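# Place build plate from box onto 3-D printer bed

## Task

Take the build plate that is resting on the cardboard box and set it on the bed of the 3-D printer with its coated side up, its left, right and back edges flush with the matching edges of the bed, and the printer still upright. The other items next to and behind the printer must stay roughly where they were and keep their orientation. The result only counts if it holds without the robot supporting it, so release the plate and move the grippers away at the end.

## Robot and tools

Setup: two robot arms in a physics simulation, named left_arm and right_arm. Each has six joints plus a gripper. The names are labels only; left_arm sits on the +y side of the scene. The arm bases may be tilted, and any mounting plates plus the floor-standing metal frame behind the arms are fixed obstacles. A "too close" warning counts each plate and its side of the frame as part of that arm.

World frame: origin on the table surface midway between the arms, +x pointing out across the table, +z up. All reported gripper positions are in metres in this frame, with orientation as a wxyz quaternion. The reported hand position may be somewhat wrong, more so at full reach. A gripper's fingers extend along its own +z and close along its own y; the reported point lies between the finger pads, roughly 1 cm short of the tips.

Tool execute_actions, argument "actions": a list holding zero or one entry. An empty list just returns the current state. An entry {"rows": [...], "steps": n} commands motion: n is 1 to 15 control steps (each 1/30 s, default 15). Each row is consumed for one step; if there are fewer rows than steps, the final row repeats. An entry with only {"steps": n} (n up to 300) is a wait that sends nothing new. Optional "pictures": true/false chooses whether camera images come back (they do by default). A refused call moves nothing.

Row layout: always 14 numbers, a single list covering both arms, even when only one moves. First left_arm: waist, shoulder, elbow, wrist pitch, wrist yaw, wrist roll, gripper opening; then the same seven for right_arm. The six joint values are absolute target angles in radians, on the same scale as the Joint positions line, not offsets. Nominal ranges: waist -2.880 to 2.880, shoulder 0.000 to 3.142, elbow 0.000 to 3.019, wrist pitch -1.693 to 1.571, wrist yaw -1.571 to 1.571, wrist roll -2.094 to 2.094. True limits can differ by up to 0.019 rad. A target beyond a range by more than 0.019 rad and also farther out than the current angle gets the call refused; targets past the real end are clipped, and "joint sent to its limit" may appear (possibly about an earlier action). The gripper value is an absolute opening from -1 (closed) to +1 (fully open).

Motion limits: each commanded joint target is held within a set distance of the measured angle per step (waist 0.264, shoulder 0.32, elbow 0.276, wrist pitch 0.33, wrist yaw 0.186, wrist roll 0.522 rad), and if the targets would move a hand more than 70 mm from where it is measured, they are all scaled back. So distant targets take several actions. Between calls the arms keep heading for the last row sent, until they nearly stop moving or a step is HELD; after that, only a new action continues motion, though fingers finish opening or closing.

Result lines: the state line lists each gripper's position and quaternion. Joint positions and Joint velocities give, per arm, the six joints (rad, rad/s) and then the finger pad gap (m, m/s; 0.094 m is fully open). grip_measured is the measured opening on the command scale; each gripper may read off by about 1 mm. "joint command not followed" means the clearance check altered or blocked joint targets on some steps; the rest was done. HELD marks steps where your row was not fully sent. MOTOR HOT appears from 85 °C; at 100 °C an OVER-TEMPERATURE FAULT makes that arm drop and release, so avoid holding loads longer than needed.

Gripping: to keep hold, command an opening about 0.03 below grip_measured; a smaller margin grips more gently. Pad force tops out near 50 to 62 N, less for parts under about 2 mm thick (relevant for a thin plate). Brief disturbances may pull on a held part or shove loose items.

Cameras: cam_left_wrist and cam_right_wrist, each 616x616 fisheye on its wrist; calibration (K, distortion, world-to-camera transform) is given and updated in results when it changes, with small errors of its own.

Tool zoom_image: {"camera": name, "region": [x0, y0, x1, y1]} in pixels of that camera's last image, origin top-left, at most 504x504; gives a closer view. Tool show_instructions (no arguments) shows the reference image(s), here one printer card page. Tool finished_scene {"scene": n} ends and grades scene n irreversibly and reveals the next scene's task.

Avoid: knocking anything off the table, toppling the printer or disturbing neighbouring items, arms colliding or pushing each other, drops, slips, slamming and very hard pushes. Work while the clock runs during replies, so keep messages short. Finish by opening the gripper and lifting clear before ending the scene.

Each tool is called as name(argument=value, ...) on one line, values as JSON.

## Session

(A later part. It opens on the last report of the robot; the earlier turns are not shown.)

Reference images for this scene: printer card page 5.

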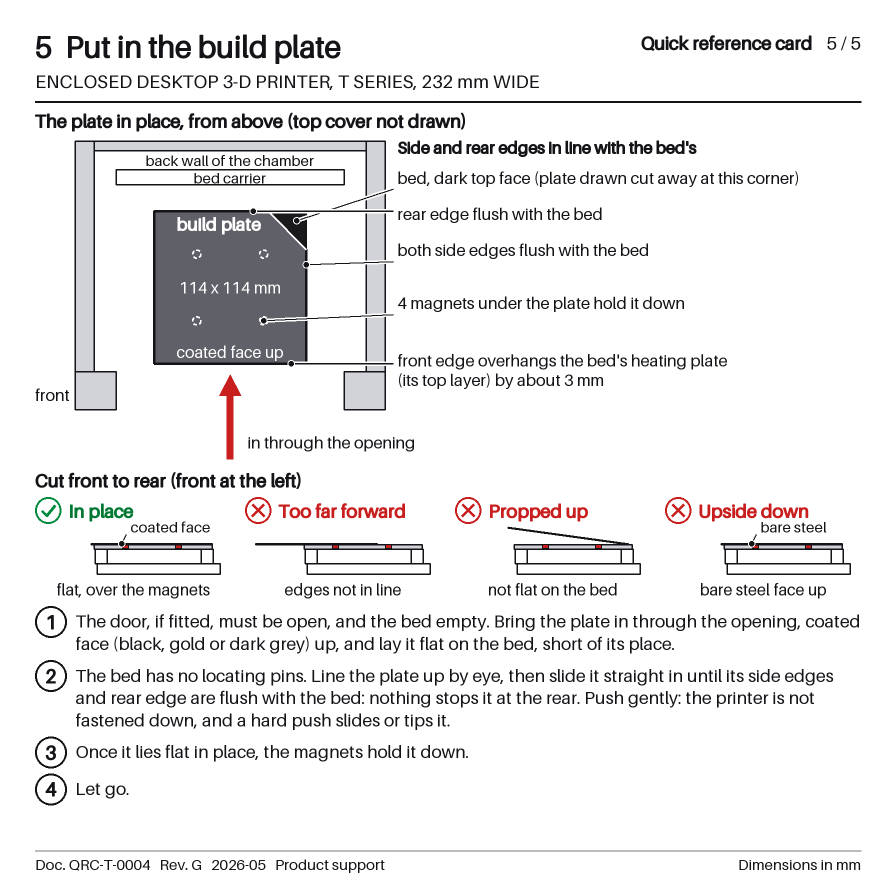

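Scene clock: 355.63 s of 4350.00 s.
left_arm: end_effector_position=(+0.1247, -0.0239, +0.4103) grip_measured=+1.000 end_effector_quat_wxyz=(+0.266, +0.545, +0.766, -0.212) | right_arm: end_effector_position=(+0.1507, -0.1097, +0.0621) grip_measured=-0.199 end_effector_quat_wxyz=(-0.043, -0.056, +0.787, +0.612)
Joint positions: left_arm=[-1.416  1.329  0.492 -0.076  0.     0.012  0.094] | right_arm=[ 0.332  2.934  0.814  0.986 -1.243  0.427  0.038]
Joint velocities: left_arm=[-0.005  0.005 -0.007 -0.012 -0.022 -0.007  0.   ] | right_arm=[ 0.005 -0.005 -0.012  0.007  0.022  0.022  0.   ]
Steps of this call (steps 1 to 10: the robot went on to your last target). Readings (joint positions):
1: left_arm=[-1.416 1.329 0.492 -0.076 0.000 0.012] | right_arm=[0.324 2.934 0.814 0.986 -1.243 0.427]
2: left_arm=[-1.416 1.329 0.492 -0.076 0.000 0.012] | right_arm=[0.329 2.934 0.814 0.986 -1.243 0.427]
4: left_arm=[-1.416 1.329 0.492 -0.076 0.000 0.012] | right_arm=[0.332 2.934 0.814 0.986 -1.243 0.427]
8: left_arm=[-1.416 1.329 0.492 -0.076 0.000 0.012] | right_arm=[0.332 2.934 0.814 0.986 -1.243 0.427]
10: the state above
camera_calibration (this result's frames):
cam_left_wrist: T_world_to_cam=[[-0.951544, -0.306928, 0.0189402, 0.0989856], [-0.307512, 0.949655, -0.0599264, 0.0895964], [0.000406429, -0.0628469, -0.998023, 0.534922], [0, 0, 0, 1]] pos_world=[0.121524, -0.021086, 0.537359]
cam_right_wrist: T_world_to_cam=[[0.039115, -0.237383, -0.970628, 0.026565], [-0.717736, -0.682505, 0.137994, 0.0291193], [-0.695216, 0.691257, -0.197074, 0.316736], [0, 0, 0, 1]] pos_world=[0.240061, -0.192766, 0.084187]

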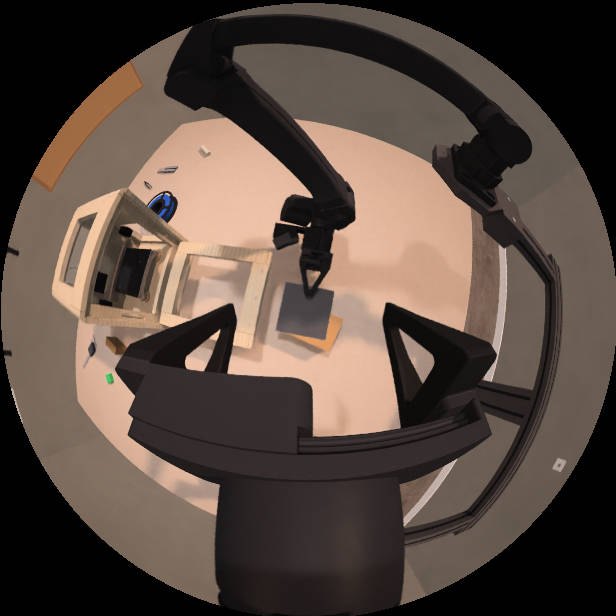

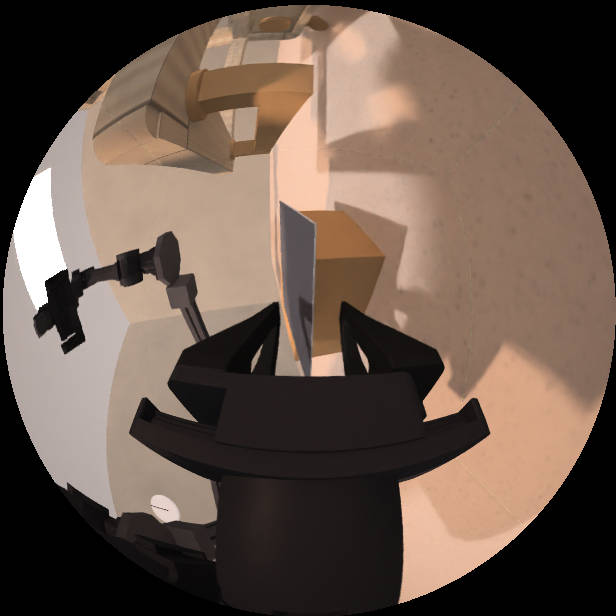

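execute_actions(actions=[{"rows": [[-1.41,1.335,0.49,-0.085,0,0,1,0.334,2.909,0.815,0.98,-1.241,0.44,-0.26],[-1.41,1.335,0.49,-0.085,0,0,1,0.334,2.909,0.813,0.98,-1.241,0.44,-0.32],[-1.41,1.335,0.49,-0.085,0,0,1,0.334,2.909,0.811,0.98,-1.241,0.44,-0.38],[-1.41,1.335,0.49,-0.085,0,0,1,0.334,2.909,0.809,0.98,-1.241,0.44,-0.44],[-1.41,1.335,0.49,-0.085,0,0,1,0.334,2.909,0.807,0.98,-1.241,0.44,-0.5],[-1.41,1.335,0.49,-0.085,0,0,1,0.334,2.909,0.805,0.98,-1.241,0.44,-0.56],[-1.41,1.335,0.49,-0.085,0,0,1,0.334,2.909,0.803,0.98,-1.241,0.44,-0.62],[-1.41,1.335,0.49,-0.085,0,0,1,0.334,2.909,0.801,0.98,-1.241,0.44,-0.68],[-1.41,1.335,0.49,-0.085,0,0,1,0.334,2.909,0.8,0.98,-1.241,0.44,-0.73],[-1.41,1.335,0.49,-0.085,0,0,1,0.334,2.909,0.8,0.98,-1.241,0.44,-0.77],[-1.41,1.335,0.49,-0.085,0,0,1,0.334,2.909,0.8,0.98,-1.241,0.44,-0.81],[-1.41,1.335,0.49,-0.085,0,0,1,0.334,2.909,0.8,0.98,-1.241,0.44,-0.84]], "steps": 15}], pictures=false)

execute_actions(actions=[{"rows": [[-1.41,1.335,0.49,-0.085,0,0,1,0.334,2.905,0.796,0.98,-1.241,0.44,-0.845],[-1.41,1.335,0.49,-0.085,0,0,1,0.334,2.9,0.791,0.979,-1.241,0.44,-0.85],[-1.41,1.335,0.49,-0.085,0,0,1,0.334,2.895,0.787,0.979,-1.241,0.44,-0.855],[-1.41,1.335,0.49,-0.085,0,0,1,0.334,2.89,0.782,0.978,-1.241,0.44,-0.86],[-1.41,1.335,0.49,-0.085,0,0,1,0.334,2.885,0.778,0.978,-1.241,0.44,-0.865],[-1.41,1.335,0.49,-0.085,0,0,1,0.334,2.88,0.773,0.977,-1.241,0.44,-0.87],[-1.41,1.335,0.49,-0.085,0,0,1,0.334,2.875,0.769,0.977,-1.241,0.44,-0.875],[-1.41,1.335,0.49,-0.085,0,0,1,0.334,2.87,0.764,0.976,-1.241,0.44,-0.88],[-1.41,1.335,0.49,-0.085,0,0,1,0.334,2.865,0.76,0.976,-1.241,0.44,-0.885],[-1.41,1.335,0.49,-0.085,0,0,1,0.334,2.86,0.755,0.975,-1.241,0.44,-0.89],[-1.41,1.335,0.49,-0.085,0,0,1,0.334,2.855,0.751,0.975,-1.241,0.44,-0.895],[-1.41,1.335,0.49,-0.085,0,0,1,0.334,2.85,0.746,0.974,-1.241,0.44,-0.9],[-1.41,1.335,0.49,-0.085,0,0,1,0.334,2.845,0.742,0.974,-1.241,0.44,-0.905],[-1.41,1.335,0.49,-0.085,0,0,1,0.334,2.841,0.738,0.974,-1.241,0.44,-0.91],[-1.41,1.335,0.49,-0.085,0,0,1,0.334,2.838,0.735,0.974,-1.241,0.44,-0.915]], "steps": 15}], pictures=false)

execute_actions(actions=[{"steps": 10}])

zoom_image(camera="cam_right_wrist", region=[230,180,400,380])

Scene clock: 401.43 s of 4350.00 s.
left_arm: end_effector_position=(+0.1247, -0.0239, +0.4103) grip_measured=+1.000 end_effector_quat_wxyz=(+0.266, +0.545, +0.766, -0.212) | right_arm: end_effector_position=(+0.1507, -0.1097, +0.0621) grip_measured=-0.838 end_effector_quat_wxyz=(-0.043, -0.056, +0.787, +0.612)
Joint positions: left_arm=[-1.416  1.329  0.492 -0.076  0.     0.012  0.094] | right_arm=[ 0.332  2.934  0.814  0.986 -1.243  0.427  0.008]
Joint velocities: left_arm=[ 0.005 -0.005  0.007 -0.002 -0.037 -0.007  0.   ] | right_arm=[ 0.005 -0.005 -0.002 -0.007  0.051 -0.051 -0.001]
Steps of this call (steps 1 to 30: the robot went on to your last target; steps 31 to 90: nothing new was sent; then 42.30 s passed at rest; steps 91 to 105: all 15 steps of this action). Readings (joint positions):
91: left_arm=[-1.416 1.329 0.492 -0.076 0.000 0.012] | right_arm=[0.332 2.934 0.814 0.986 -1.243 0.427]
92: left_arm=[-1.416 1.329 0.492 -0.076 0.000 0.012] | right_arm=[0.332 2.934 0.814 0.986 -1.243 0.427]
94: left_arm=[-1.416 1.329 0.492 -0.076 0.000 0.012] | right_arm=[0.332 2.934 0.814 0.986 -1.243 0.427]
98: left_arm=[-1.416 1.329 0.492 -0.076 0.000 0.012] | right_arm=[0.332 2.934 0.814 0.986 -1.243 0.427]
105: the state above

Scene clock: 401.93 s of 4350.00 s.
left_arm: end_effector_position=(+0.1247, -0.0239, +0.4103) grip_measured=+1.000 end_effector_quat_wxyz=(+0.266, +0.545, +0.766, -0.212) | right_arm: end_effector_position=(+0.1586, -0.1086, +0.0825) grip_measured=-0.911 end_effector_quat_wxyz=(-0.037, -0.061, +0.786, +0.614)
Joint positions: left_arm=[-1.416  1.329  0.492 -0.076  0.     0.012  0.094] | right_arm=[ 0.332  2.872  0.773  0.981 -1.243  0.428  0.004]
Joint velocities: left_arm=[-0.024 -0.015 -0.017  0.022 -0.051  0.007  0.   ] | right_arm=[-0.005 -0.132 -0.139 -0.002 -0.051 -0.007 -0.004]
Steps of this call (steps 1 to 15: all 15 steps of this action). Readings (joint positions):
1: left_arm=[-1.416 1.329 0.492 -0.076 0.000 0.012] | right_arm=[0.332 2.934 0.814 0.986 -1.243 0.427]
2: left_arm=[-1.416 1.329 0.492 -0.076 0.000 0.012] | right_arm=[0.332 2.933 0.814 0.986 -1.243 0.428]
4: left_arm=[-1.416 1.329 0.492 -0.076 0.000 0.012] | right_arm=[0.332 2.930 0.813 0.985 -1.243 0.428]
8: left_arm=[-1.416 1.329 0.492 -0.076 0.000 0.012] | right_arm=[0.332 2.912 0.804 0.983 -1.243 0.428]
15: the state above

Scene clock: 402.27 s of 4350.00 s.
left_arm: end_effector_position=(+0.1247, -0.0239, +0.4103) grip_measured=+1.000 end_effector_quat_wxyz=(+0.266, +0.545, +0.766, -0.212) | right_arm: end_effector_position=(+0.1586, -0.1088, +0.0856) grip_measured=-0.914 end_effector_quat_wxyz=(-0.036, -0.061, +0.786, +0.614)
Joint positions: left_arm=[-1.416  1.329  0.492 -0.076  0.     0.012  0.094] | right_arm=[ 0.332  2.863  0.765  0.981 -1.242  0.428  0.004]
Joint velocities: left_arm=[-0.005 -0.015  0.002  0.012 -0.051 -0.022  0.   ] | right_arm=[-0.005  0.005  0.002  0.002 -0.007 -0.11   0.   ]
Steps of this call (steps 1 to 10: the robot went on to your last target). Readings (joint positions):
1: left_arm=[-1.416 1.329 0.492 -0.076 0.000 0.012] | right_arm=[0.332 2.868 0.769 0.981 -1.243 0.428]
2: left_arm=[-1.416 1.329 0.492 -0.076 0.000 0.012] | right_arm=[0.332 2.865 0.767 0.981 -1.243 0.428]
4: left_arm=[-1.416 1.329 0.492 -0.076 0.000 0.012] | right_arm=[0.332 2.863 0.765 0.981 -1.243 0.428]
8: left_arm=[-1.416 1.329 0.492 -0.076 0.000 0.012] | right_arm=[0.332 2.863 0.765 0.981 -1.242 0.428]
10: the state above
camera_calibration (this result's frames):
cam_left_wrist: T_world_to_cam=[[-0.951544, -0.306928, 0.0189402, 0.0989856], [-0.307512, 0.949655, -0.0599264, 0.0895964], [0.000406429, -0.0628469, -0.998023, 0.534922], [0, 0, 0, 1]] pos_world=[0.121524, -0.021086, 0.537359]
cam_right_wrist: T_world_to_cam=[[0.0542388, -0.233372, -0.970874, 0.0473628], [-0.720567, -0.682255, 0.123741, 0.0338951], [-0.691261, 0.692868, -0.205165, 0.326431], [0, 0, 0, 1]] pos_world=[0.247504, -0.191995, 0.108761]

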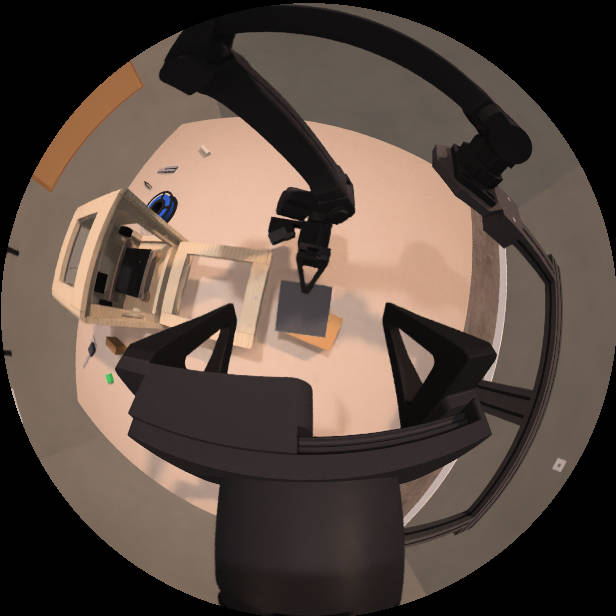

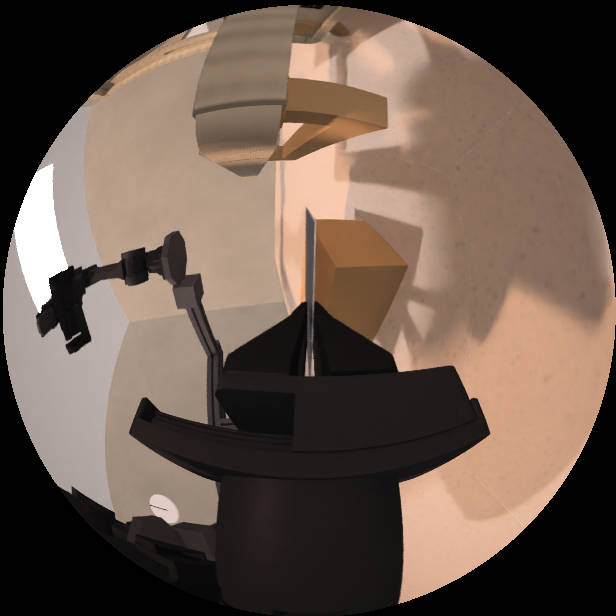

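Region (230, 180, 400, 380) of cam_right_wrist's 616x616 image, scaled by 2.520, with more detail than that image has; it fills the left 428 columns of this view, and the rest is white.

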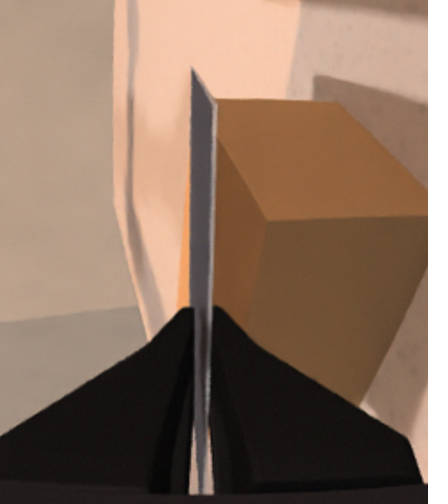

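execute_actions(actions=[{"rows": [[-1.41,1.335,0.49,-0.085,0,0,1,0.334,2.838,0.732,0.974,-1.241,0.44,-0.915],[-1.41,1.335,0.49,-0.085,0,0,1,0.334,2.838,0.729,0.974,-1.241,0.44,-0.915],[-1.41,1.335,0.49,-0.085,0,0,1,0.334,2.838,0.726,0.974,-1.241,0.44,-0.915],[-1.41,1.335,0.49,-0.085,0,0,1,0.334,2.838,0.723,0.974,-1.241,0.44,-0.915],[-1.41,1.335,0.49,-0.085,0,0,1,0.334,2.838,0.72,0.974,-1.241,0.44,-0.915],[-1.41,1.335,0.49,-0.085,0,0,1,0.334,2.838,0.717,0.974,-1.241,0.44,-0.915],[-1.41,1.335,0.49,-0.085,0,0,1,0.334,2.838,0.716,0.974,-1.241,0.44,-0.915]], "steps": 14}])

zoom_image(camera="cam_left_wrist", region=[240,200,390,350])

Scene clock: 413.77 s of 4350.00 s.
left_arm: end_effector_position=(+0.1247, -0.0239, +0.4103) grip_measured=+1.000 end_effector_quat_wxyz=(+0.266, +0.545, +0.766, -0.212) | right_arm: end_effector_position=(+0.1501, -0.1113, +0.0885) grip_measured=-0.914 end_effector_quat_wxyz=(-0.045, -0.055, +0.788, +0.612)
Joint positions: left_arm=[-1.416  1.329  0.492 -0.076  0.     0.012  0.094] | right_arm=[ 0.332  2.863  0.745  0.98  -1.242  0.428  0.004]
Joint velocities: left_arm=[ 0.005  0.005 -0.012 -0.002  0.037 -0.007  0.   ] | right_arm=[ 0.005 -0.015 -0.022 -0.002 -0.037  0.051 -0.   ]
Steps of this call (steps 1 to 15: the robot went on to your last target; steps 16 to 90: nothing new was sent; then 8.03 s passed at rest; steps 91 to 104: all 14 steps of this action). Readings (joint positions):
91: left_arm=[-1.416 1.329 0.492 -0.076 0.000 0.012] | right_arm=[0.332 2.863 0.765 0.981 -1.242 0.428]
92: left_arm=[-1.416 1.329 0.492 -0.076 0.000 0.012] | right_arm=[0.332 2.863 0.765 0.981 -1.242 0.428]
94: left_arm=[-1.416 1.329 0.492 -0.076 0.000 0.012] | right_arm=[0.332 2.863 0.762 0.981 -1.242 0.428]
98: left_arm=[-1.416 1.329 0.492 -0.076 0.000 0.012] | right_arm=[0.332 2.863 0.750 0.981 -1.242 0.428]
104: the state above
camera_calibration (this result's frames):
cam_left_wrist: T_world_to_cam=[[-0.951544, -0.306928, 0.0189402, 0.0989856], [-0.307512, 0.949655, -0.0599264, 0.0895964], [0.000406429, -0.0628469, -0.998023, 0.534922], [0, 0, 0, 1]] pos_world=[0.121524, -0.021086, 0.537359]
cam_right_wrist: T_world_to_cam=[[0.0346224, -0.239307, -0.970326, 0.0522039], [-0.717205, -0.682109, 0.142635, 0.0234615], [-0.696002, 0.690985, -0.195248, 0.322531], [0, 0, 0, 1]] pos_world=[0.239501, -0.194368, 0.110282]

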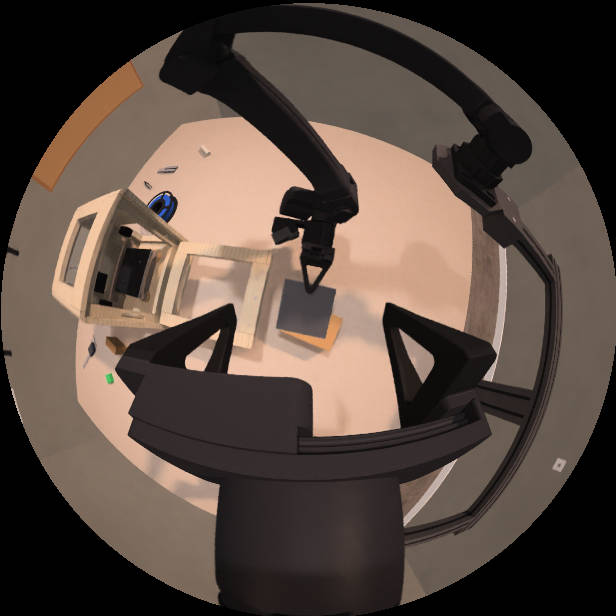

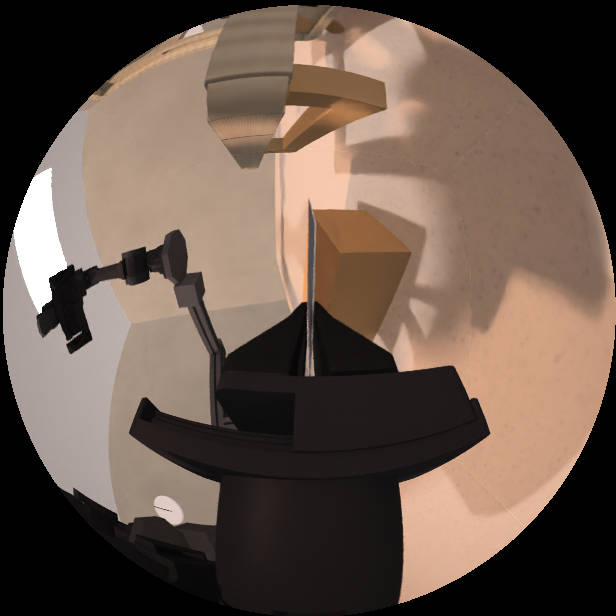

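Region (240, 200, 390, 350) of cam_left_wrist's 616x616 image, scaled by 3.360, with more detail than that image has.

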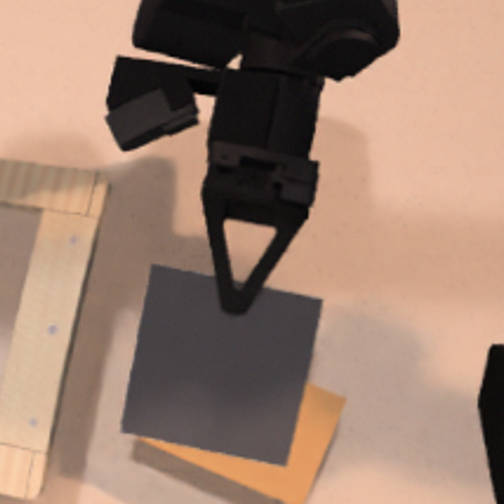

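execute_actions(actions=[{"rows": [[-1.4,1.335,0.5,-0.09,0,0,1,0.334,2.838,0.716,0.974,-1.241,0.44,-0.93],[-1.385,1.335,0.51,-0.095,0,0,1,0.334,2.838,0.716,0.974,-1.241,0.44,-0.945],[-1.365,1.335,0.52,-0.1,0,0,1,0.334,2.838,0.716,0.974,-1.241,0.44,-0.96],[-1.34,1.335,0.53,-0.105,0,0,1,0.334,2.838,0.716,0.974,-1.241,0.44,-0.97],[-1.312,1.335,0.54,-0.11,0,0,1,0.334,2.838,0.716,0.974,-1.241,0.44,-0.98],[-1.284,1.335,0.55,-0.115,0,0,1,0.334,2.838,0.716,0.974,-1.241,0.44,-0.99],[-1.256,1.335,0.56,-0.12,0,0,1,0.334,2.838,0.716,0.974,-1.241,0.44,-1],[-1.228,1.335,0.57,-0.125,0,0,1,0.334,2.838,0.716,0.974,-1.241,0.44,-1],[-1.2,1.335,0.58,-0.13,0,0,1,0.334,2.838,0.716,0.974,-1.241,0.44,-1],[-1.172,1.335,0.59,-0.135,0,0,1,0.334,2.838,0.716,0.974,-1.241,0.44,-1],[-1.144,1.335,0.6,-0.14,0,0,1,0.334,2.838,0.716,0.974,-1.241,0.44,-1],[-1.116,1.335,0.61,-0.145,0,0,1,0.334,2.838,0.716,0.974,-1.241,0.44,-1],[-1.088,1.335,0.62,-0.15,0,0,1,0.334,2.836,0.714,0.974,-1.241,0.44,-1],[-1.06,1.335,0.63,-0.155,0,0,1,0.334,2.832,0.71,0.974,-1.241,0.44,-1],[-1.032,1.335,0.64,-0.16,0,0,1,0.334,2.826,0.704,0.974,-1.241,0.44,-1]], "steps": 15}], pictures=false)

execute_actions(actions=[{"rows": [[-1.004,1.34,0.655,-0.168,0,0,1,0.334,2.818,0.696,0.974,-1.241,0.44,-1],[-0.976,1.345,0.672,-0.176,0,0,1,0.334,2.808,0.686,0.974,-1.241,0.44,-1],[-0.948,1.352,0.69,-0.184,0,0,1,0.334,2.796,0.674,0.974,-1.241,0.44,-1],[-0.92,1.36,0.71,-0.193,0,0,1,0.334,2.782,0.66,0.974,-1.241,0.44,-1],[-0.895,1.37,0.732,-0.202,0,0,1,0.334,2.766,0.644,0.974,-1.241,0.44,-1],[-0.87,1.382,0.754,-0.211,0,0,1,0.334,2.75,0.628,0.974,-1.241,0.44,-1],[-0.85,1.395,0.776,-0.22,0,0,1,0.334,2.734,0.612,0.974,-1.241,0.44,-1],[-0.83,1.41,0.798,-0.229,0,0,1,0.334,2.718,0.596,0.974,-1.241,0.44,-1],[-0.815,1.425,0.82,-0.238,0,0,1,0.334,2.702,0.58,0.974,-1.241,0.44,-1],[-0.8,1.44,0.842,-0.247,0,0,1,0.334,2.686,0.564,0.974,-1.241,0.44,-1],[-0.79,1.456,0.864,-0.256,0,0,1,0.334,2.67,0.548,0.974,-1.241,0.44,-1],[-0.783,1.472,0.886,-0.265,0,0,1,0.334,2.654,0.532,0.974,-1.241,0.44,-1],[-0.778,1.488,0.908,-0.274,0,0,1,0.334,2.638,0.516,0.974,-1.241,0.44,-1],[-0.775,1.504,0.93,-0.283,0,0,1,0.334,2.622,0.5,0.974,-1.241,0.44,-1],[-0.775,1.52,0.952,-0.292,0,0,1,0.334,2.606,0.484,0.974,-1.241,0.44,-1]], "steps": 15}], pictures=false)

execute_actions(actions=[{"rows": [[-0.775,1.536,0.976,-0.302,0,0,1,0.334,2.59,0.468,0.974,-1.241,0.44,-1],[-0.775,1.552,1.0,-0.312,0,0,1,0.334,2.574,0.452,0.974,-1.241,0.44,-1],[-0.775,1.568,1.024,-0.322,0,0,1,0.334,2.558,0.436,0.974,-1.241,0.44,-1],[-0.775,1.584,1.048,-0.332,0,0,1,0.334,2.542,0.42,0.974,-1.241,0.44,-1],[-0.775,1.6,1.072,-0.342,0,0,1,0.334,2.526,0.404,0.974,-1.241,0.44,-1],[-0.775,1.616,1.096,-0.352,0,0,1,0.334,2.51,0.39,0.974,-1.241,0.44,-1],[-0.775,1.632,1.12,-0.362,0,0,1,0.334,2.494,0.378,0.974,-1.241,0.445,-1],[-0.775,1.648,1.144,-0.372,0,0,1,0.334,2.478,0.368,0.974,-1.241,0.45,-1],[-0.775,1.664,1.168,-0.382,0,0,1,0.334,2.462,0.36,0.974,-1.241,0.46,-1],[-0.775,1.68,1.192,-0.392,0,0,1,0.334,2.447,0.354,0.974,-1.241,0.47,-1],[-0.775,1.696,1.214,-0.402,0,0,1,0.334,2.433,0.35,0.974,-1.241,0.48,-1],[-0.775,1.712,1.234,-0.412,0,0,1,0.334,2.42,0.35,0.974,-1.241,0.49,-1],[-0.775,1.726,1.252,-0.42,0,0,1,0.334,2.41,0.35,0.974,-1.241,0.5,-1],[-0.775,1.738,1.268,-0.427,0,0,1,0.334,2.402,0.35,0.974,-1.241,0.51,-1],[-0.775,1.746,1.28,-0.432,0,0,1,0.334,2.396,0.35,0.974,-1.241,0.515,-1]], "steps": 15}], pictures=false)

execute_actions(actions=[{"steps": 10}])

Scene clock: 486.43 s of 4350.00 s.
left_arm: end_effector_position=(+0.2597, +0.0172, +0.4317) grip_measured=+1.000 end_effector_quat_wxyz=(+0.298, +0.410, +0.845, -0.171) | right_arm: end_effector_position=(+0.1499, -0.1114, +0.0894) grip_measured=-0.978 end_effector_quat_wxyz=(-0.047, -0.053, +0.788, +0.612)
Joint positions: left_arm=[-1.086  1.33   0.582 -0.142  0.     0.012  0.094] | right_arm=[ 0.332  2.862  0.743  0.98  -1.243  0.433  0.001]
Joint velocities: left_arm=[ 0.777 -0.015  0.325 -0.139 -0.007  0.007  0.   ] | right_arm=[-0.005 -0.063 -0.056 -0.012  0.007  0.081 -0.   ]
Steps of this call (steps 1 to 15: the robot went on to your last target; steps 16 to 90: nothing new was sent; then 69.17 s passed at rest; steps 91 to 105: all 15 steps of this action). Readings (joint positions):
91: left_arm=[-1.416 1.329 0.492 -0.078 0.000 0.012] | right_arm=[0.332 2.863 0.745 0.980 -1.242 0.428]
92: left_arm=[-1.414 1.329 0.492 -0.080 0.000 0.012] | right_arm=[0.332 2.863 0.745 0.980 -1.242 0.428]
94: left_arm=[-1.397 1.329 0.492 -0.088 0.000 0.012] | right_arm=[0.332 2.863 0.745 0.980 -1.242 0.428]
98: left_arm=[-1.298 1.329 0.503 -0.110 0.000 0.012] | right_arm=[0.332 2.863 0.745 0.980 -1.243 0.431]
105: the state above

Scene clock: 486.93 s of 4350.00 s.
left_arm: end_effector_position=(+0.4303, +0.0620, +0.4685) grip_measured=+1.000 end_effector_quat_wxyz=(+0.321, +0.275, +0.898, -0.125) | right_arm: end_effector_position=(+0.1395, -0.1186, +0.1648) grip_measured=-0.978 end_effector_quat_wxyz=(-0.044, -0.053, +0.789, +0.611)
Joint positions: left_arm=[-0.778  1.481  0.873 -0.266  0.     0.012  0.094] | right_arm=[ 0.332  2.657  0.544  0.978 -1.238  0.433  0.001]
Joint velocities: left_arm=[ 0.103  0.474  0.608 -0.276 -0.051 -0.007  0.   ] | right_arm=[-0.015 -0.484 -0.422 -0.002  0.007  0.022 -0.001]
Steps of this call (steps 1 to 15: all 15 steps of this action). Readings (joint positions):
1: left_arm=[-1.059 1.330 0.594 -0.147 0.000 0.012] | right_arm=[0.332 2.858 0.740 0.980 -1.243 0.433]
2: left_arm=[-1.033 1.330 0.606 -0.154 0.000 0.012] | right_arm=[0.332 2.854 0.735 0.980 -1.240 0.433]
4: left_arm=[-0.978 1.336 0.634 -0.169 0.000 0.012] | right_arm=[0.332 2.840 0.718 0.979 -1.239 0.433]
8: left_arm=[-0.874 1.372 0.713 -0.205 0.000 0.012] | right_arm=[0.332 2.782 0.658 0.978 -1.238 0.433]
15: the state above

Scene clock: 487.43 s of 4350.00 s.
left_arm: end_effector_position=(+0.5155, +0.0060, +0.4779) grip_measured=+1.000 end_effector_quat_wxyz=(+0.303, +0.276, +0.904, -0.119) | right_arm: end_effector_position=(+0.1307, -0.1250, +0.2369) grip_measured=-0.978 end_effector_quat_wxyz=(-0.036, -0.052, +0.787, +0.614)
Joint positions: left_arm=[-0.776  1.717  1.213 -0.409  0.     0.012  0.094] | right_arm=[ 0.332  2.433  0.371  0.978 -1.238  0.472  0.001]
Joint velocities: left_arm=[-0.024  0.337  0.491 -0.188  0.037 -0.022  0.   ] | right_arm=[-0.005 -0.327 -0.007  0.017 -0.037  0.125 -0.   ]
Steps of this call (steps 1 to 15: all 15 steps of this action). Readings (joint positions):
1: left_arm=[-0.776 1.497 0.895 -0.275 0.000 0.012] | right_arm=[0.332 2.641 0.528 0.978 -1.238 0.433]
2: left_arm=[-0.776 1.514 0.916 -0.285 0.000 0.012] | right_arm=[0.332 2.626 0.512 0.978 -1.238 0.433]
4: left_arm=[-0.776 1.547 0.961 -0.305 0.000 0.012] | right_arm=[0.332 2.595 0.481 0.978 -1.238 0.433]
8: left_arm=[-0.776 1.613 1.055 -0.345 0.000 0.012] | right_arm=[0.332 2.532 0.417 0.978 -1.238 0.434]
15: the state above

Scene clock: 487.77 s of 4350.00 s.
left_arm: end_effector_position=(+0.5207, +0.0021, +0.4733) grip_measured=+1.000 end_effector_quat_wxyz=(+0.297, +0.277, +0.906, -0.117) | right_arm: end_effector_position=(+0.1356, -0.1238, +0.2409) grip_measured=-0.978 end_effector_quat_wxyz=(-0.036, -0.047, +0.786, +0.615)
Joint positions: left_arm=[-0.776  1.741  1.239 -0.424  0.     0.012  0.094] | right_arm=[ 0.332  2.414  0.371  0.978 -1.238  0.499  0.001]
Joint velocities: left_arm=[-0.005  0.005 -0.007 -0.012  0.022 -0.037  0.   ] | right_arm=[-0.005 -0.005 -0.002  0.002  0.022  0.007  0.   ]
Steps of this call (steps 1 to 10: the robot went on to your last target). Readings (joint positions):
1: left_arm=[-0.776 1.727 1.227 -0.413 0.000 0.012] | right_arm=[0.332 2.424 0.371 0.978 -1.238 0.478]
2: left_arm=[-0.776 1.734 1.235 -0.416 0.000 0.012] | right_arm=[0.332 2.418 0.371 0.978 -1.238 0.483]
4: left_arm=[-0.776 1.740 1.239 -0.419 0.000 0.012] | right_arm=[0.332 2.414 0.371 0.978 -1.238 0.490]
8: left_arm=[-0.776 1.741 1.239 -0.424 0.000 0.012] | right_arm=[0.332 2.414 0.371 0.978 -1.238 0.497]
10: the state above
camera_calibration (this result's frames):
cam_left_wrist: T_world_to_cam=[[-0.57934, -0.814444, 0.0323428, 0.283538], [-0.815057, 0.579196, -0.0146232, 0.434043], [-0.00682307, -0.034833, -0.99937, 0.603527], [0, 0, 0, 1]] pos_world=[0.522152, 0.000552375, 0.600324]
cam_right_wrist: T_world_to_cam=[[0.0332134, -0.232298, -0.972077, 0.199146], [-0.733197, -0.666632, 0.134254, -0.0110598], [-0.679205, 0.708265, -0.192461, 0.350011], [0, 0, 0, 1]] pos_world=[0.223006, -0.209012, 0.262434]

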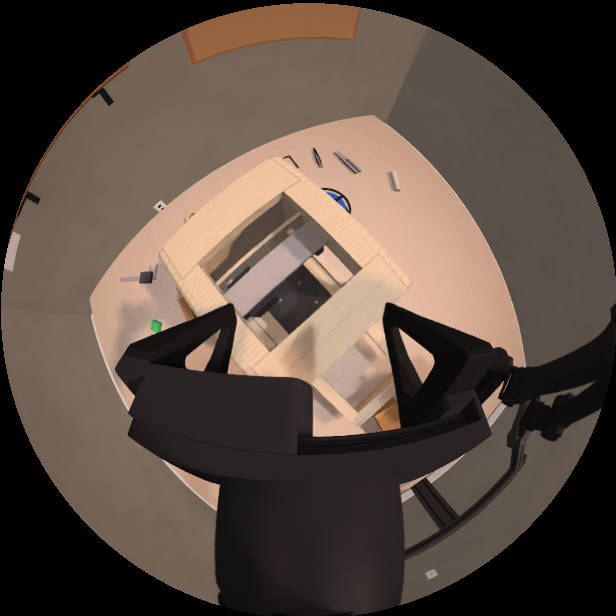

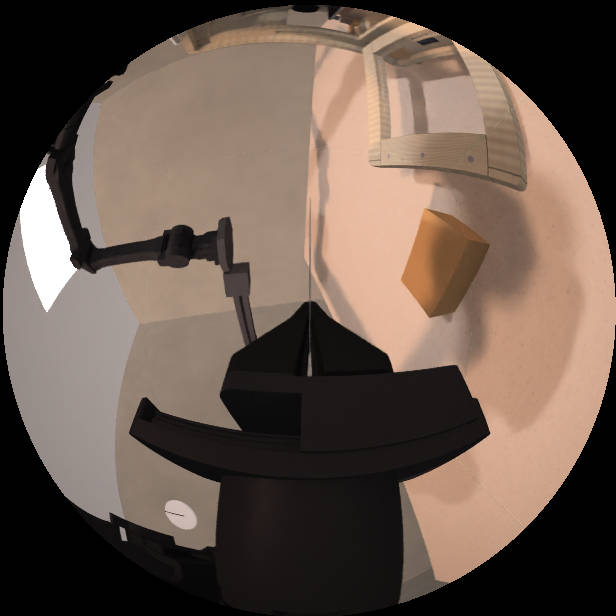

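execute_actions(actions=[{"rows": [[-0.775,1.746,1.28,-0.432,0,0,1,0.34,2.396,0.372,0.99,-1.24,0.535,-1],[-0.775,1.746,1.28,-0.432,0,0,1,0.35,2.396,0.378,1.0,-1.238,0.56,-1],[-0.775,1.746,1.28,-0.432,0,0,1,0.365,2.396,0.384,1.012,-1.235,0.59,-1],[-0.775,1.746,1.28,-0.432,0,0,1,0.385,2.396,0.392,1.03,-1.231,0.625,-1],[-0.775,1.746,1.28,-0.432,0,0,1,0.409,2.396,0.401,1.051,-1.226,0.66,-1],[-0.775,1.746,1.28,-0.432,0,0,1,0.433,2.396,0.41,1.072,-1.22,0.695,-1],[-0.775,1.746,1.28,-0.432,0,0,1,0.457,2.396,0.419,1.093,-1.213,0.73,-1],[-0.775,1.746,1.28,-0.432,0,0,1,0.481,2.396,0.428,1.114,-1.205,0.765,-1],[-0.775,1.746,1.28,-0.432,0,0,1,0.505,2.396,0.437,1.135,-1.195,0.8,-1],[-0.775,1.746,1.28,-0.432,0,0,1,0.529,2.396,0.447,1.156,-1.183,0.835,-1],[-0.775,1.746,1.28,-0.432,0,0,1,0.553,2.396,0.457,1.177,-1.169,0.87,-1],[-0.775,1.746,1.28,-0.432,0,0,1,0.577,2.396,0.467,1.198,-1.153,0.905,-1],[-0.775,1.746,1.28,-0.432,0,0,1,0.601,2.396,0.477,1.219,-1.135,0.94,-1],[-0.775,1.746,1.28,-0.432,0,0,1,0.625,2.396,0.487,1.24,-1.115,0.975,-1],[-0.775,1.746,1.28,-0.432,0,0,1,0.649,2.396,0.497,1.261,-1.093,1.01,-1]], "steps": 15}], pictures=false)

execute_actions(actions=[{"rows": [[-0.775,1.746,1.28,-0.432,0,0,1,0.673,2.396,0.507,1.283,-1.07,1.045,-1],[-0.775,1.746,1.28,-0.432,0,0,1,0.697,2.396,0.517,1.305,-1.046,1.08,-1],[-0.775,1.746,1.28,-0.432,0,0,1,0.721,2.396,0.527,1.327,-1.021,1.115,-1],[-0.775,1.746,1.28,-0.432,0,0,1,0.745,2.396,0.537,1.349,-0.995,1.15,-1],[-0.775,1.746,1.28,-0.432,0,0,1,0.769,2.396,0.547,1.371,-0.968,1.183,-1],[-0.775,1.746,1.28,-0.432,0,0,1,0.793,2.396,0.557,1.393,-0.94,1.215,-1],[-0.775,1.746,1.28,-0.432,0,0,1,0.817,2.396,0.567,1.415,-0.912,1.246,-1],[-0.775,1.746,1.28,-0.432,0,0,1,0.841,2.396,0.577,1.437,-0.884,1.276,-1],[-0.775,1.746,1.28,-0.432,0,0,1,0.865,2.396,0.587,1.459,-0.856,1.304,-1],[-0.775,1.746,1.28,-0.432,0,0,1,0.889,2.396,0.596,1.481,-0.828,1.33,-1],[-0.775,1.746,1.28,-0.432,0,0,1,0.912,2.396,0.605,1.502,-0.8,1.354,-1],[-0.775,1.746,1.28,-0.432,0,0,1,0.933,2.396,0.613,1.521,-0.77,1.376,-1],[-0.775,1.746,1.28,-0.432,0,0,1,0.951,2.396,0.619,1.537,-0.74,1.395,-1],[-0.775,1.746,1.28,-0.432,0,0,1,0.965,2.396,0.623,1.55,-0.71,1.41,-1],[-0.775,1.746,1.28,-0.432,0,0,1,0.975,2.396,0.625,1.56,-0.68,1.42,-1]], "steps": 15}], pictures=false)

execute_actions(actions=[{"rows": [[-0.775,1.746,1.28,-0.432,0,0,1,0.98,2.396,0.625,1.562,-0.647,1.428,-1],[-0.775,1.746,1.28,-0.432,0,0,1,0.98,2.396,0.625,1.562,-0.614,1.435,-1],[-0.775,1.746,1.28,-0.432,0,0,1,0.98,2.396,0.625,1.562,-0.581,1.442,-1],[-0.775,1.746,1.28,-0.432,0,0,1,0.98,2.396,0.625,1.562,-0.548,1.449,-1],[-0.775,1.746,1.28,-0.432,0,0,1,0.98,2.396,0.625,1.562,-0.515,1.456,-1],[-0.775,1.746,1.28,-0.432,0,0,1,0.98,2.396,0.625,1.562,-0.482,1.463,-1],[-0.775,1.746,1.28,-0.432,0,0,1,0.98,2.396,0.625,1.562,-0.449,1.47,-1],[-0.775,1.746,1.28,-0.432,0,0,1,0.98,2.396,0.625,1.562,-0.416,1.477,-1],[-0.775,1.746,1.28,-0.432,0,0,1,0.98,2.396,0.625,1.562,-0.383,1.484,-1],[-0.775,1.746,1.28,-0.432,0,0,1,0.98,2.396,0.625,1.562,-0.35,1.491,-1],[-0.775,1.746,1.28,-0.432,0,0,1,0.98,2.396,0.625,1.562,-0.317,1.498,-1],[-0.775,1.746,1.28,-0.432,0,0,1,0.98,2.396,0.625,1.562,-0.284,1.505,-1],[-0.775,1.746,1.28,-0.432,0,0,1,0.98,2.396,0.625,1.562,-0.251,1.512,-1],[-0.775,1.746,1.28,-0.432,0,0,1,0.98,2.396,0.625,1.562,-0.218,1.519,-1],[-0.775,1.746,1.28,-0.432,0,0,1,0.98,2.396,0.625,1.562,-0.185,1.526,-1]], "steps": 15}], pictures=false)

execute_actions(actions=[{"rows": [[-0.775,1.746,1.28,-0.432,0,0,1,0.98,2.396,0.625,1.562,-0.152,1.533,-1],[-0.775,1.746,1.28,-0.432,0,0,1,0.98,2.396,0.625,1.562,-0.119,1.54,-1],[-0.775,1.746,1.28,-0.432,0,0,1,0.98,2.396,0.625,1.562,-0.086,1.547,-1],[-0.775,1.746,1.28,-0.432,0,0,1,0.98,2.396,0.625,1.562,-0.053,1.554,-1],[-0.775,1.746,1.28,-0.432,0,0,1,0.98,2.396,0.625,1.562,-0.02,1.561,-1],[-0.775,1.746,1.28,-0.432,0,0,1,0.98,2.396,0.625,1.562,0.013,1.568,-1],[-0.775,1.746,1.28,-0.432,0,0,1,0.98,2.396,0.625,1.562,0.046,1.575,-1],[-0.775,1.746,1.28,-0.432,0,0,1,0.98,2.396,0.625,1.562,0.079,1.582,-1],[-0.775,1.746,1.28,-0.432,0,0,1,0.98,2.396,0.625,1.562,0.112,1.589,-1],[-0.775,1.746,1.28,-0.432,0,0,1,0.98,2.396,0.625,1.562,0.145,1.595,-1],[-0.775,1.746,1.28,-0.432,0,0,1,0.98,2.396,0.625,1.562,0.175,1.6,-1],[-0.775,1.746,1.28,-0.432,0,0,1,0.98,2.396,0.625,1.562,0.2,1.6,-1],[-0.775,1.746,1.28,-0.432,0,0,1,0.98,2.396,0.625,1.562,0.22,1.6,-1],[-0.775,1.746,1.28,-0.432,0,0,1,0.98,2.396,0.625,1.562,0.235,1.6,-1],[-0.775,1.746,1.28,-0.432,0,0,1,0.98,2.396,0.625,1.562,0.245,1.6,-1]], "steps": 15}])

Scene clock: 552.30 s of 4350.00 s.
left_arm: end_effector_position=(+0.5207, +0.0021, +0.4733) grip_measured=+1.000 end_effector_quat_wxyz=(+0.297, +0.277, +0.906, -0.117) | right_arm: end_effector_position=(+0.1473, -0.0451, +0.2404) grip_measured=-0.978 end_effector_quat_wxyz=(-0.059, -0.082, +0.787, +0.609)
Joint positions: left_arm=[-0.776  1.741  1.239 -0.424  0.     0.012  0.094] | right_arm=[ 0.601  2.414  0.477  1.202 -1.11   0.857  0.001]
Joint velocities: left_arm=[-0.005  0.005 -0.012 -0.007 -0.066 -0.022  0.   ] | right_arm=[ 0.689 -0.015  0.261  0.608  0.593  0.93   0.   ]
Steps of this call (steps 1 to 30: the robot went on to your last target; steps 31 to 90: nothing new was sent; then 61.03 s passed at rest; steps 91 to 105: all 15 steps of this action). Readings (joint positions):
91: left_arm=[-0.776 1.741 1.239 -0.424 0.000 0.012] | right_arm=[0.332 2.414 0.371 0.978 -1.238 0.505]
92: left_arm=[-0.776 1.741 1.239 -0.424 0.000 0.012] | right_arm=[0.333 2.414 0.371 0.980 -1.238 0.513]
94: left_arm=[-0.776 1.741 1.239 -0.424 0.000 0.012] | right_arm=[0.341 2.414 0.374 0.991 -1.233 0.541]
98: left_arm=[-0.776 1.741 1.239 -0.424 0.000 0.012] | right_arm=[0.417 2.414 0.404 1.058 -1.210 0.637]
105: the state above

Scene clock: 552.80 s of 4350.00 s.
left_arm: end_effector_position=(+0.5207, +0.0021, +0.4733) grip_measured=+1.000 end_effector_quat_wxyz=(+0.297, +0.277, +0.906, -0.117) | right_arm: end_effector_position=(+0.1524, +0.0820, +0.2734) grip_measured=-0.978 end_effector_quat_wxyz=(-0.008, -0.033, +0.764, +0.644)
Joint positions: left_arm=[-0.776  1.741  1.239 -0.424  0.     0.012  0.094] | right_arm=[ 0.949  2.414  0.616  1.512 -0.706  1.319  0.001]
Joint velocities: left_arm=[-0.005 -0.005 -0.002  0.012 -0.007  0.007  0.   ] | right_arm=[ 0.523  0.015  0.125  0.408  0.828  0.608 -0.001]
Steps of this call (steps 1 to 15: all 15 steps of this action). Readings (joint positions):
1: left_arm=[-0.776 1.741 1.239 -0.424 0.000 0.012] | right_arm=[0.625 2.414 0.486 1.223 -1.088 0.891]
2: left_arm=[-0.776 1.741 1.239 -0.424 0.000 0.012] | right_arm=[0.648 2.414 0.496 1.244 -1.065 0.925]
4: left_arm=[-0.776 1.741 1.239 -0.424 0.000 0.012] | right_arm=[0.695 2.414 0.515 1.287 -1.016 0.994]
8: left_arm=[-0.776 1.741 1.239 -0.424 0.000 0.012] | right_arm=[0.789 2.414 0.555 1.374 -0.907 1.127]
15: the state above

Scene clock: 553.30 s of 4350.00 s.
left_arm: end_effector_position=(+0.5207, +0.0021, +0.4733) grip_measured=+1.000 end_effector_quat_wxyz=(+0.297, +0.277, +0.906, -0.117) | right_arm: end_effector_position=(+0.2195, +0.0772, +0.2673) grip_measured=-0.978 end_effector_quat_wxyz=(+0.121, +0.163, +0.764, +0.613)
Joint positions: left_arm=[-0.776  1.741  1.239 -0.424  0.     0.012  0.094] | right_arm=[ 0.988  2.414  0.622  1.538 -0.214  1.482  0.001]
Joint velocities: left_arm=[-0.005 -0.005 -0.017 -0.002 -0.066 -0.051  0.   ] | right_arm=[-0.005 -0.015  0.012 -0.012  0.916  0.212 -0.002]
Steps of this call (steps 1 to 15: all 15 steps of this action). Readings (joint positions):
1: left_arm=[-0.776 1.741 1.239 -0.424 0.000 0.012] | right_arm=[0.965 2.414 0.619 1.524 -0.676 1.338]
2: left_arm=[-0.776 1.741 1.239 -0.424 0.000 0.012] | right_arm=[0.978 2.414 0.621 1.532 -0.645 1.354]
4: left_arm=[-0.776 1.741 1.239 -0.424 0.000 0.012] | right_arm=[0.988 2.414 0.622 1.537 -0.580 1.382]
8: left_arm=[-0.776 1.741 1.239 -0.424 0.000 0.012] | right_arm=[0.988 2.414 0.622 1.538 -0.445 1.425]
15: the state above

Scene clock: 553.80 s of 4350.00 s.
left_arm: end_effector_position=(+0.5207, +0.0021, +0.4733) grip_measured=+1.000 end_effector_quat_wxyz=(+0.297, +0.277, +0.906, -0.117) | right_arm: end_effector_position=(+0.2802, +0.0315, +0.2634) grip_measured=-0.978 end_effector_quat_wxyz=(+0.257, +0.331, +0.715, +0.559)
Joint positions: left_arm=[-0.776  1.741  1.239 -0.424  0.     0.012  0.094] | right_arm=[0.988 2.414 0.622 1.538 0.232 1.576 0.001]
Joint velocities: left_arm=[-0.005  0.005 -0.002 -0.012 -0.007  0.007  0.   ] | right_arm=[-0.024 -0.005  0.002  0.012  0.3    0.051 -0.   ]
Steps of this call (steps 1 to 15: all 15 steps of this action). Readings (joint positions):
1: left_arm=[-0.776 1.741 1.239 -0.424 0.000 0.012] | right_arm=[0.988 2.414 0.622 1.538 -0.181 1.489]
2: left_arm=[-0.776 1.741 1.239 -0.424 0.000 0.012] | right_arm=[0.988 2.414 0.622 1.538 -0.148 1.496]
4: left_arm=[-0.776 1.741 1.239 -0.424 0.000 0.012] | right_arm=[0.988 2.414 0.622 1.538 -0.082 1.511]
8: left_arm=[-0.776 1.741 1.239 -0.424 0.000 0.012] | right_arm=[0.988 2.414 0.622 1.538 0.049 1.540]
15: the state above
camera_calibration (this result's frames):
cam_left_wrist: T_world_to_cam=[[-0.57934, -0.814444, 0.0323428, 0.283538], [-0.815057, 0.579196, -0.0146232, 0.434043], [-0.00682307, -0.034833, -0.99937, 0.603527], [0, 0, 0, 1]] pos_world=[0.522152, 0.000552375, 0.600324]
cam_right_wrist: T_world_to_cam=[[-0.179967, -0.154977, -0.971388, 0.309327], [-0.960491, 0.240807, 0.13953, 0.229213], [0.212293, 0.95812, -0.192191, 0.0848509], [0, 0, 0, 1]] pos_world=[0.257812, -0.0885548, 0.284802]

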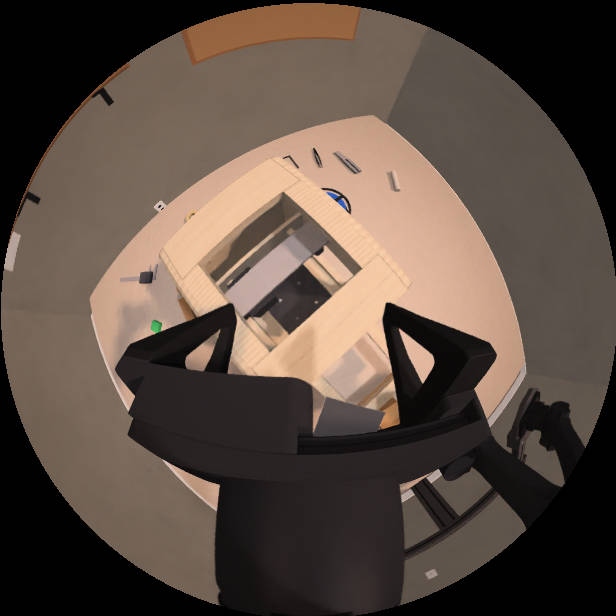

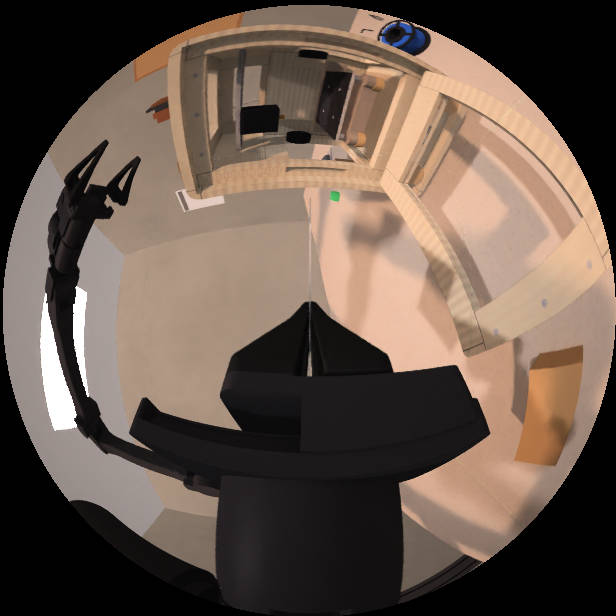

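execute_actions(actions=[{"rows": [[-0.775,1.746,1.28,-0.432,0,0,1,0.98,2.396,0.625,1.562,0.265,1.61,-1],[-0.775,1.746,1.28,-0.432,0,0,1,0.98,2.396,0.625,1.562,0.295,1.62,-1],[-0.775,1.746,1.28,-0.432,0,0,1,0.98,2.396,0.625,1.562,0.335,1.63,-1],[-0.775,1.746,1.28,-0.432,0,0,1,0.98,2.396,0.625,1.562,0.38,1.64,-1],[-0.775,1.746,1.28,-0.432,0,0,1,0.98,2.396,0.625,1.562,0.425,1.65,-1],[-0.775,1.746,1.28,-0.432,0,0,1,0.98,2.396,0.625,1.562,0.47,1.66,-1],[-0.775,1.746,1.28,-0.432,0,0,1,0.98,2.396,0.625,1.562,0.515,1.67,-1],[-0.775,1.746,1.28,-0.432,0,0,1,0.98,2.396,0.625,1.562,0.56,1.68,-1],[-0.775,1.746,1.28,-0.432,0,0,1,0.98,2.396,0.625,1.562,0.605,1.69,-1],[-0.775,1.746,1.28,-0.432,0,0,1,0.98,2.396,0.625,1.562,0.65,1.7,-1],[-0.775,1.746,1.28,-0.432,0,0,1,0.98,2.396,0.625,1.562,0.695,1.71,-1],[-0.775,1.746,1.28,-0.432,0,0,1,0.98,2.396,0.625,1.562,0.74,1.72,-1],[-0.775,1.746,1.28,-0.432,0,0,1,0.98,2.396,0.625,1.562,0.78,1.725,-1],[-0.775,1.746,1.28,-0.432,0,0,1,0.98,2.396,0.625,1.562,0.808,1.725,-1],[-0.775,1.746,1.28,-0.432,0,0,1,0.98,2.396,0.625,1.562,0.825,1.725,-1]], "steps": 15}], pictures=false)

execute_actions(actions=[{"steps": 12}])

zoom_image(camera="cam_right_wrist", region=[240,110,440,310])

Scene clock: 581.10 s of 4350.00 s.
left_arm: end_effector_position=(+0.5207, +0.0021, +0.4733) grip_measured=+1.000 end_effector_quat_wxyz=(+0.297, +0.277, +0.906, -0.117) | right_arm: end_effector_position=(+0.3206, -0.0564, +0.2705) grip_measured=-0.978 end_effector_quat_wxyz=(+0.423, +0.509, +0.585, +0.469)
Joint positions: left_arm=[-0.776  1.741  1.239 -0.424  0.     0.012  0.094] | right_arm=[0.988 2.414 0.622 1.54  0.804 1.69  0.001]
Joint velocities: left_arm=[-0.005  0.015 -0.017  0.007 -0.037 -0.051  0.   ] | right_arm=[ 0.005 -0.005  0.017  0.017  0.52   0.125  0.   ]
Steps of this call (steps 1 to 30: the robot went on to your last target; steps 31 to 90: nothing new was sent; then 23.80 s passed at rest; steps 91 to 105: all 15 steps of this action). Readings (joint positions):
91: left_arm=[-0.776 1.741 1.239 -0.424 0.000 0.012] | right_arm=[0.988 2.414 0.622 1.538 0.250 1.589]
92: left_arm=[-0.776 1.741 1.239 -0.424 0.000 0.012] | right_arm=[0.988 2.414 0.622 1.538 0.271 1.592]
94: left_arm=[-0.776 1.741 1.239 -0.424 0.000 0.012] | right_arm=[0.988 2.414 0.622 1.538 0.343 1.603]
98: left_arm=[-0.776 1.741 1.239 -0.424 0.000 0.012] | right_arm=[0.988 2.414 0.622 1.538 0.520 1.632]
105: the state above

Scene clock: 581.50 s of 4350.00 s.
left_arm: end_effector_position=(+0.5207, +0.0021, +0.4733) grip_measured=+1.000 end_effector_quat_wxyz=(+0.297, +0.277, +0.906, -0.117) | right_arm: end_effector_position=(+0.3211, -0.0594, +0.2710) grip_measured=-0.978 end_effector_quat_wxyz=(+0.423, +0.519, +0.575, +0.470)
Joint positions: left_arm=[-0.776  1.741  1.239 -0.424  0.     0.012  0.094] | right_arm=[0.988 2.414 0.622 1.54  0.821 1.71  0.001]
Joint velocities: left_arm=[ 0.005  0.005 -0.002 -0.007 -0.007  0.051  0.   ] | right_arm=[-0.005 -0.005 -0.002  0.017 -0.022  0.022 -0.   ]
Steps of this call (steps 1 to 12: the robot went on to your last target). Readings (joint positions):
1: left_arm=[-0.776 1.741 1.239 -0.424 0.000 0.012] | right_arm=[0.988 2.414 0.622 1.540 0.816 1.694]
2: left_arm=[-0.776 1.741 1.239 -0.424 0.000 0.012] | right_arm=[0.988 2.414 0.622 1.540 0.820 1.698]
4: left_arm=[-0.776 1.741 1.239 -0.424 0.000 0.012] | right_arm=[0.988 2.414 0.622 1.540 0.820 1.703]
8: left_arm=[-0.776 1.741 1.239 -0.424 0.000 0.012] | right_arm=[0.988 2.414 0.622 1.540 0.821 1.708]
12: the state above
camera_calibration (this result's frames):
cam_left_wrist: T_world_to_cam=[[-0.57934, -0.814444, 0.0323428, 0.283538], [-0.815057, 0.579196, -0.0146232, 0.434043], [-0.00682307, -0.034833, -0.99937, 0.603527], [0, 0, 0, 1]] pos_world=[0.522152, 0.000552375, 0.600324]
cam_right_wrist: T_world_to_cam=[[-0.192656, -0.0231488, -0.980993, 0.324486], [-0.66065, 0.742258, 0.112229, 0.23018], [0.725552, 0.669715, -0.158294, -0.0264459], [0, 0, 0, 1]] pos_world=[0.23377, -0.14563, 0.2883]

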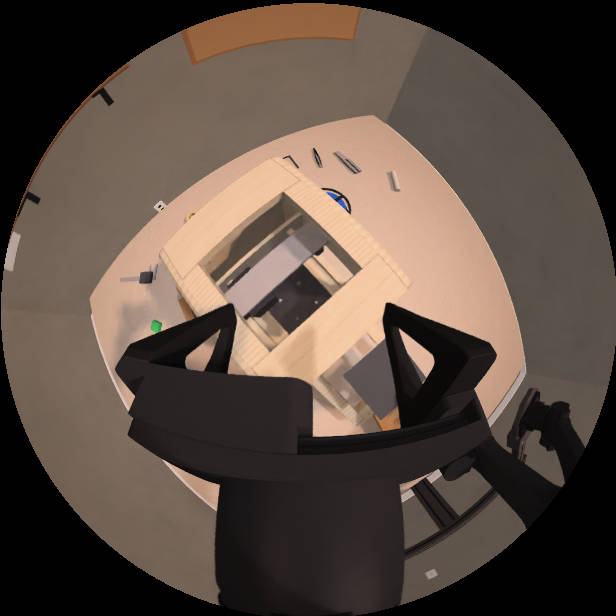

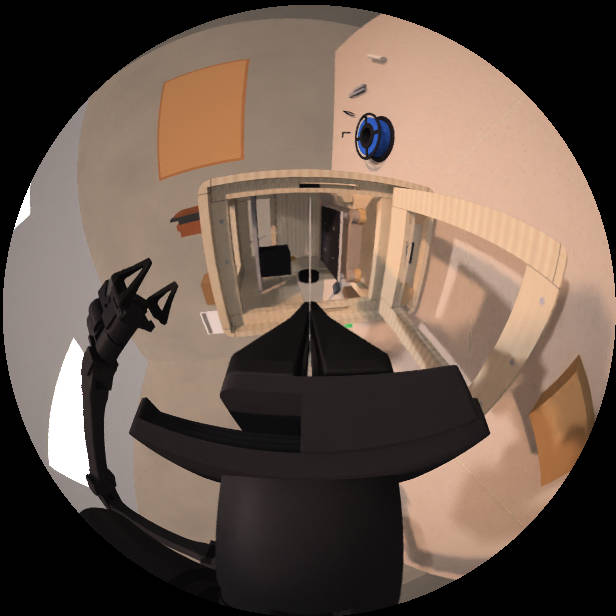

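Region (240, 110, 440, 310) of cam_right_wrist's 616x616 image, scaled by 2.520, with more detail than that image has.

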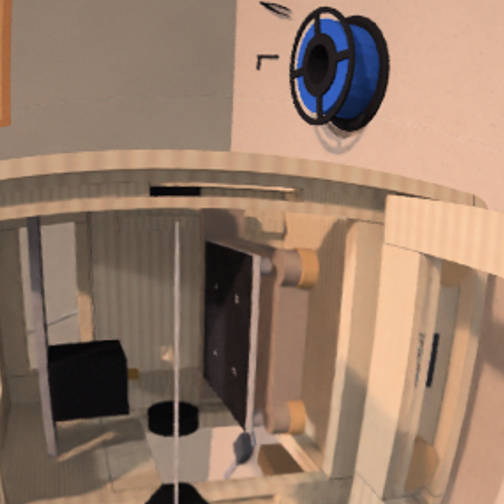

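zoom_image(camera="cam_left_wrist", region=[240,240,420,430])

Region (240, 240, 420, 430) of cam_left_wrist's 616x616 image, scaled by 2.653, with more detail than that image has; it fills the left 477 columns of this view, and the rest is white.

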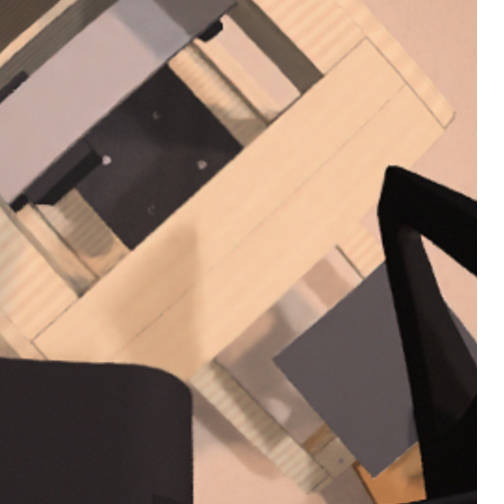

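execute_actions(actions=[])

Scene clock: 639.20 s of 4350.00 s.
left_arm: end_effector_position=(+0.5207, +0.0021, +0.4733) grip_measured=+1.000 end_effector_quat_wxyz=(+0.297, +0.277, +0.906, -0.117) | right_arm: end_effector_position=(+0.3211, -0.0594, +0.2710) grip_measured=-0.978 end_effector_quat_wxyz=(+0.423, +0.519, +0.575, +0.471)
Joint positions: left_arm=[-0.776  1.741  1.239 -0.424  0.     0.012  0.094] | right_arm=[0.988 2.414 0.622 1.54  0.821 1.712 0.001]
Joint velocities: left_arm=[ 0.005  0.005 -0.012 -0.002  0.081 -0.066  0.   ] | right_arm=[ 0.005  0.005 -0.002 -0.007 -0.037 -0.037  0.   ]
Steps of this call (steps 1 to 30: the robot went on to your last target; steps 31 to 90: nothing new was sent; then 54.70 s passed at rest). Readings (joint positions):
1: left_arm=[-0.776 1.741 1.239 -0.424 0.000 0.012] | right_arm=[0.988 2.414 0.622 1.540 0.821 1.711]
2: left_arm=[-0.776 1.741 1.239 -0.424 0.000 0.012] | right_arm=[0.988 2.414 0.622 1.540 0.821 1.711]
4: left_arm=[-0.776 1.741 1.239 -0.424 0.000 0.012] | right_arm=[0.988 2.414 0.622 1.540 0.821 1.712]
8: left_arm=[-0.776 1.741 1.239 -0.424 0.000 0.012] | right_arm=[0.988 2.414 0.622 1.540 0.821 1.712]
90: the state above
All arms were judged still, so your last target was given up. Only a new action makes them travel on or press farther. Fingers that are still opening or closing keep moving.
camera_calibration (this result's frames):
cam_left_wrist: T_world_to_cam=[[-0.57934, -0.814444, 0.0323428, 0.283538], [-0.815057, 0.579196, -0.0146232, 0.434043], [-0.00682307, -0.034833, -0.99937, 0.603527], [0, 0, 0, 1]] pos_world=[0.522152, 0.000552375, 0.600324]
cam_right_wrist: T_world_to_cam=[[-0.192816, -0.0216313, -0.980997, 0.324628], [-0.660406, 0.742291, 0.113435, 0.229777], [0.725731, 0.669728, -0.157411, -0.0267419], [0, 0, 0, 1]] pos_world=[0.233747, -0.145629, 0.288185]

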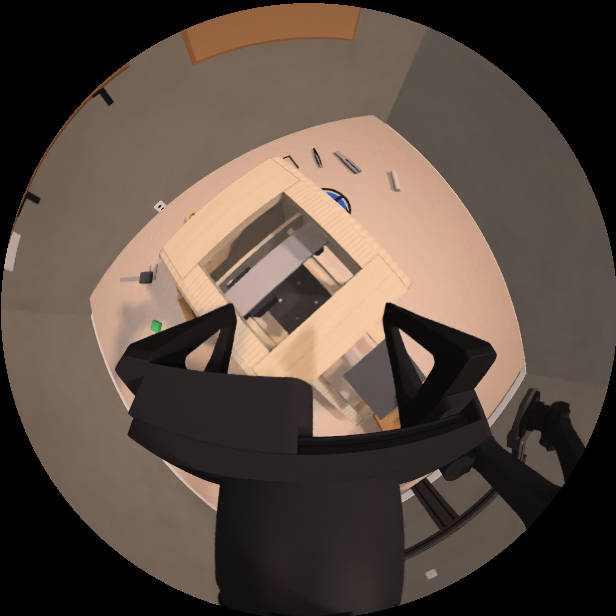

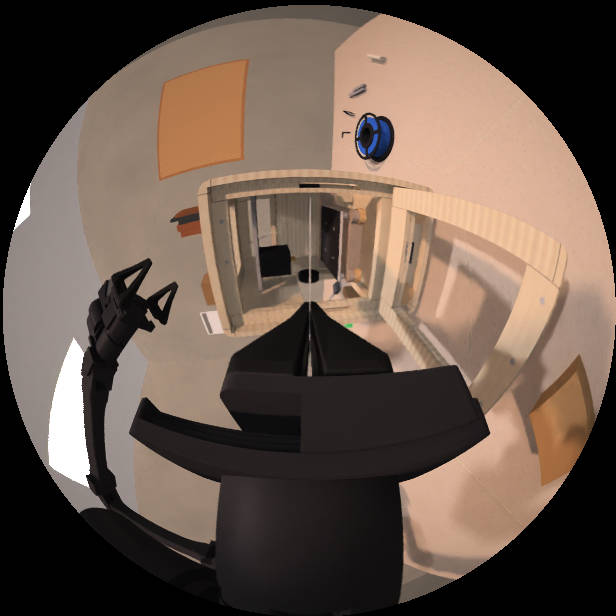

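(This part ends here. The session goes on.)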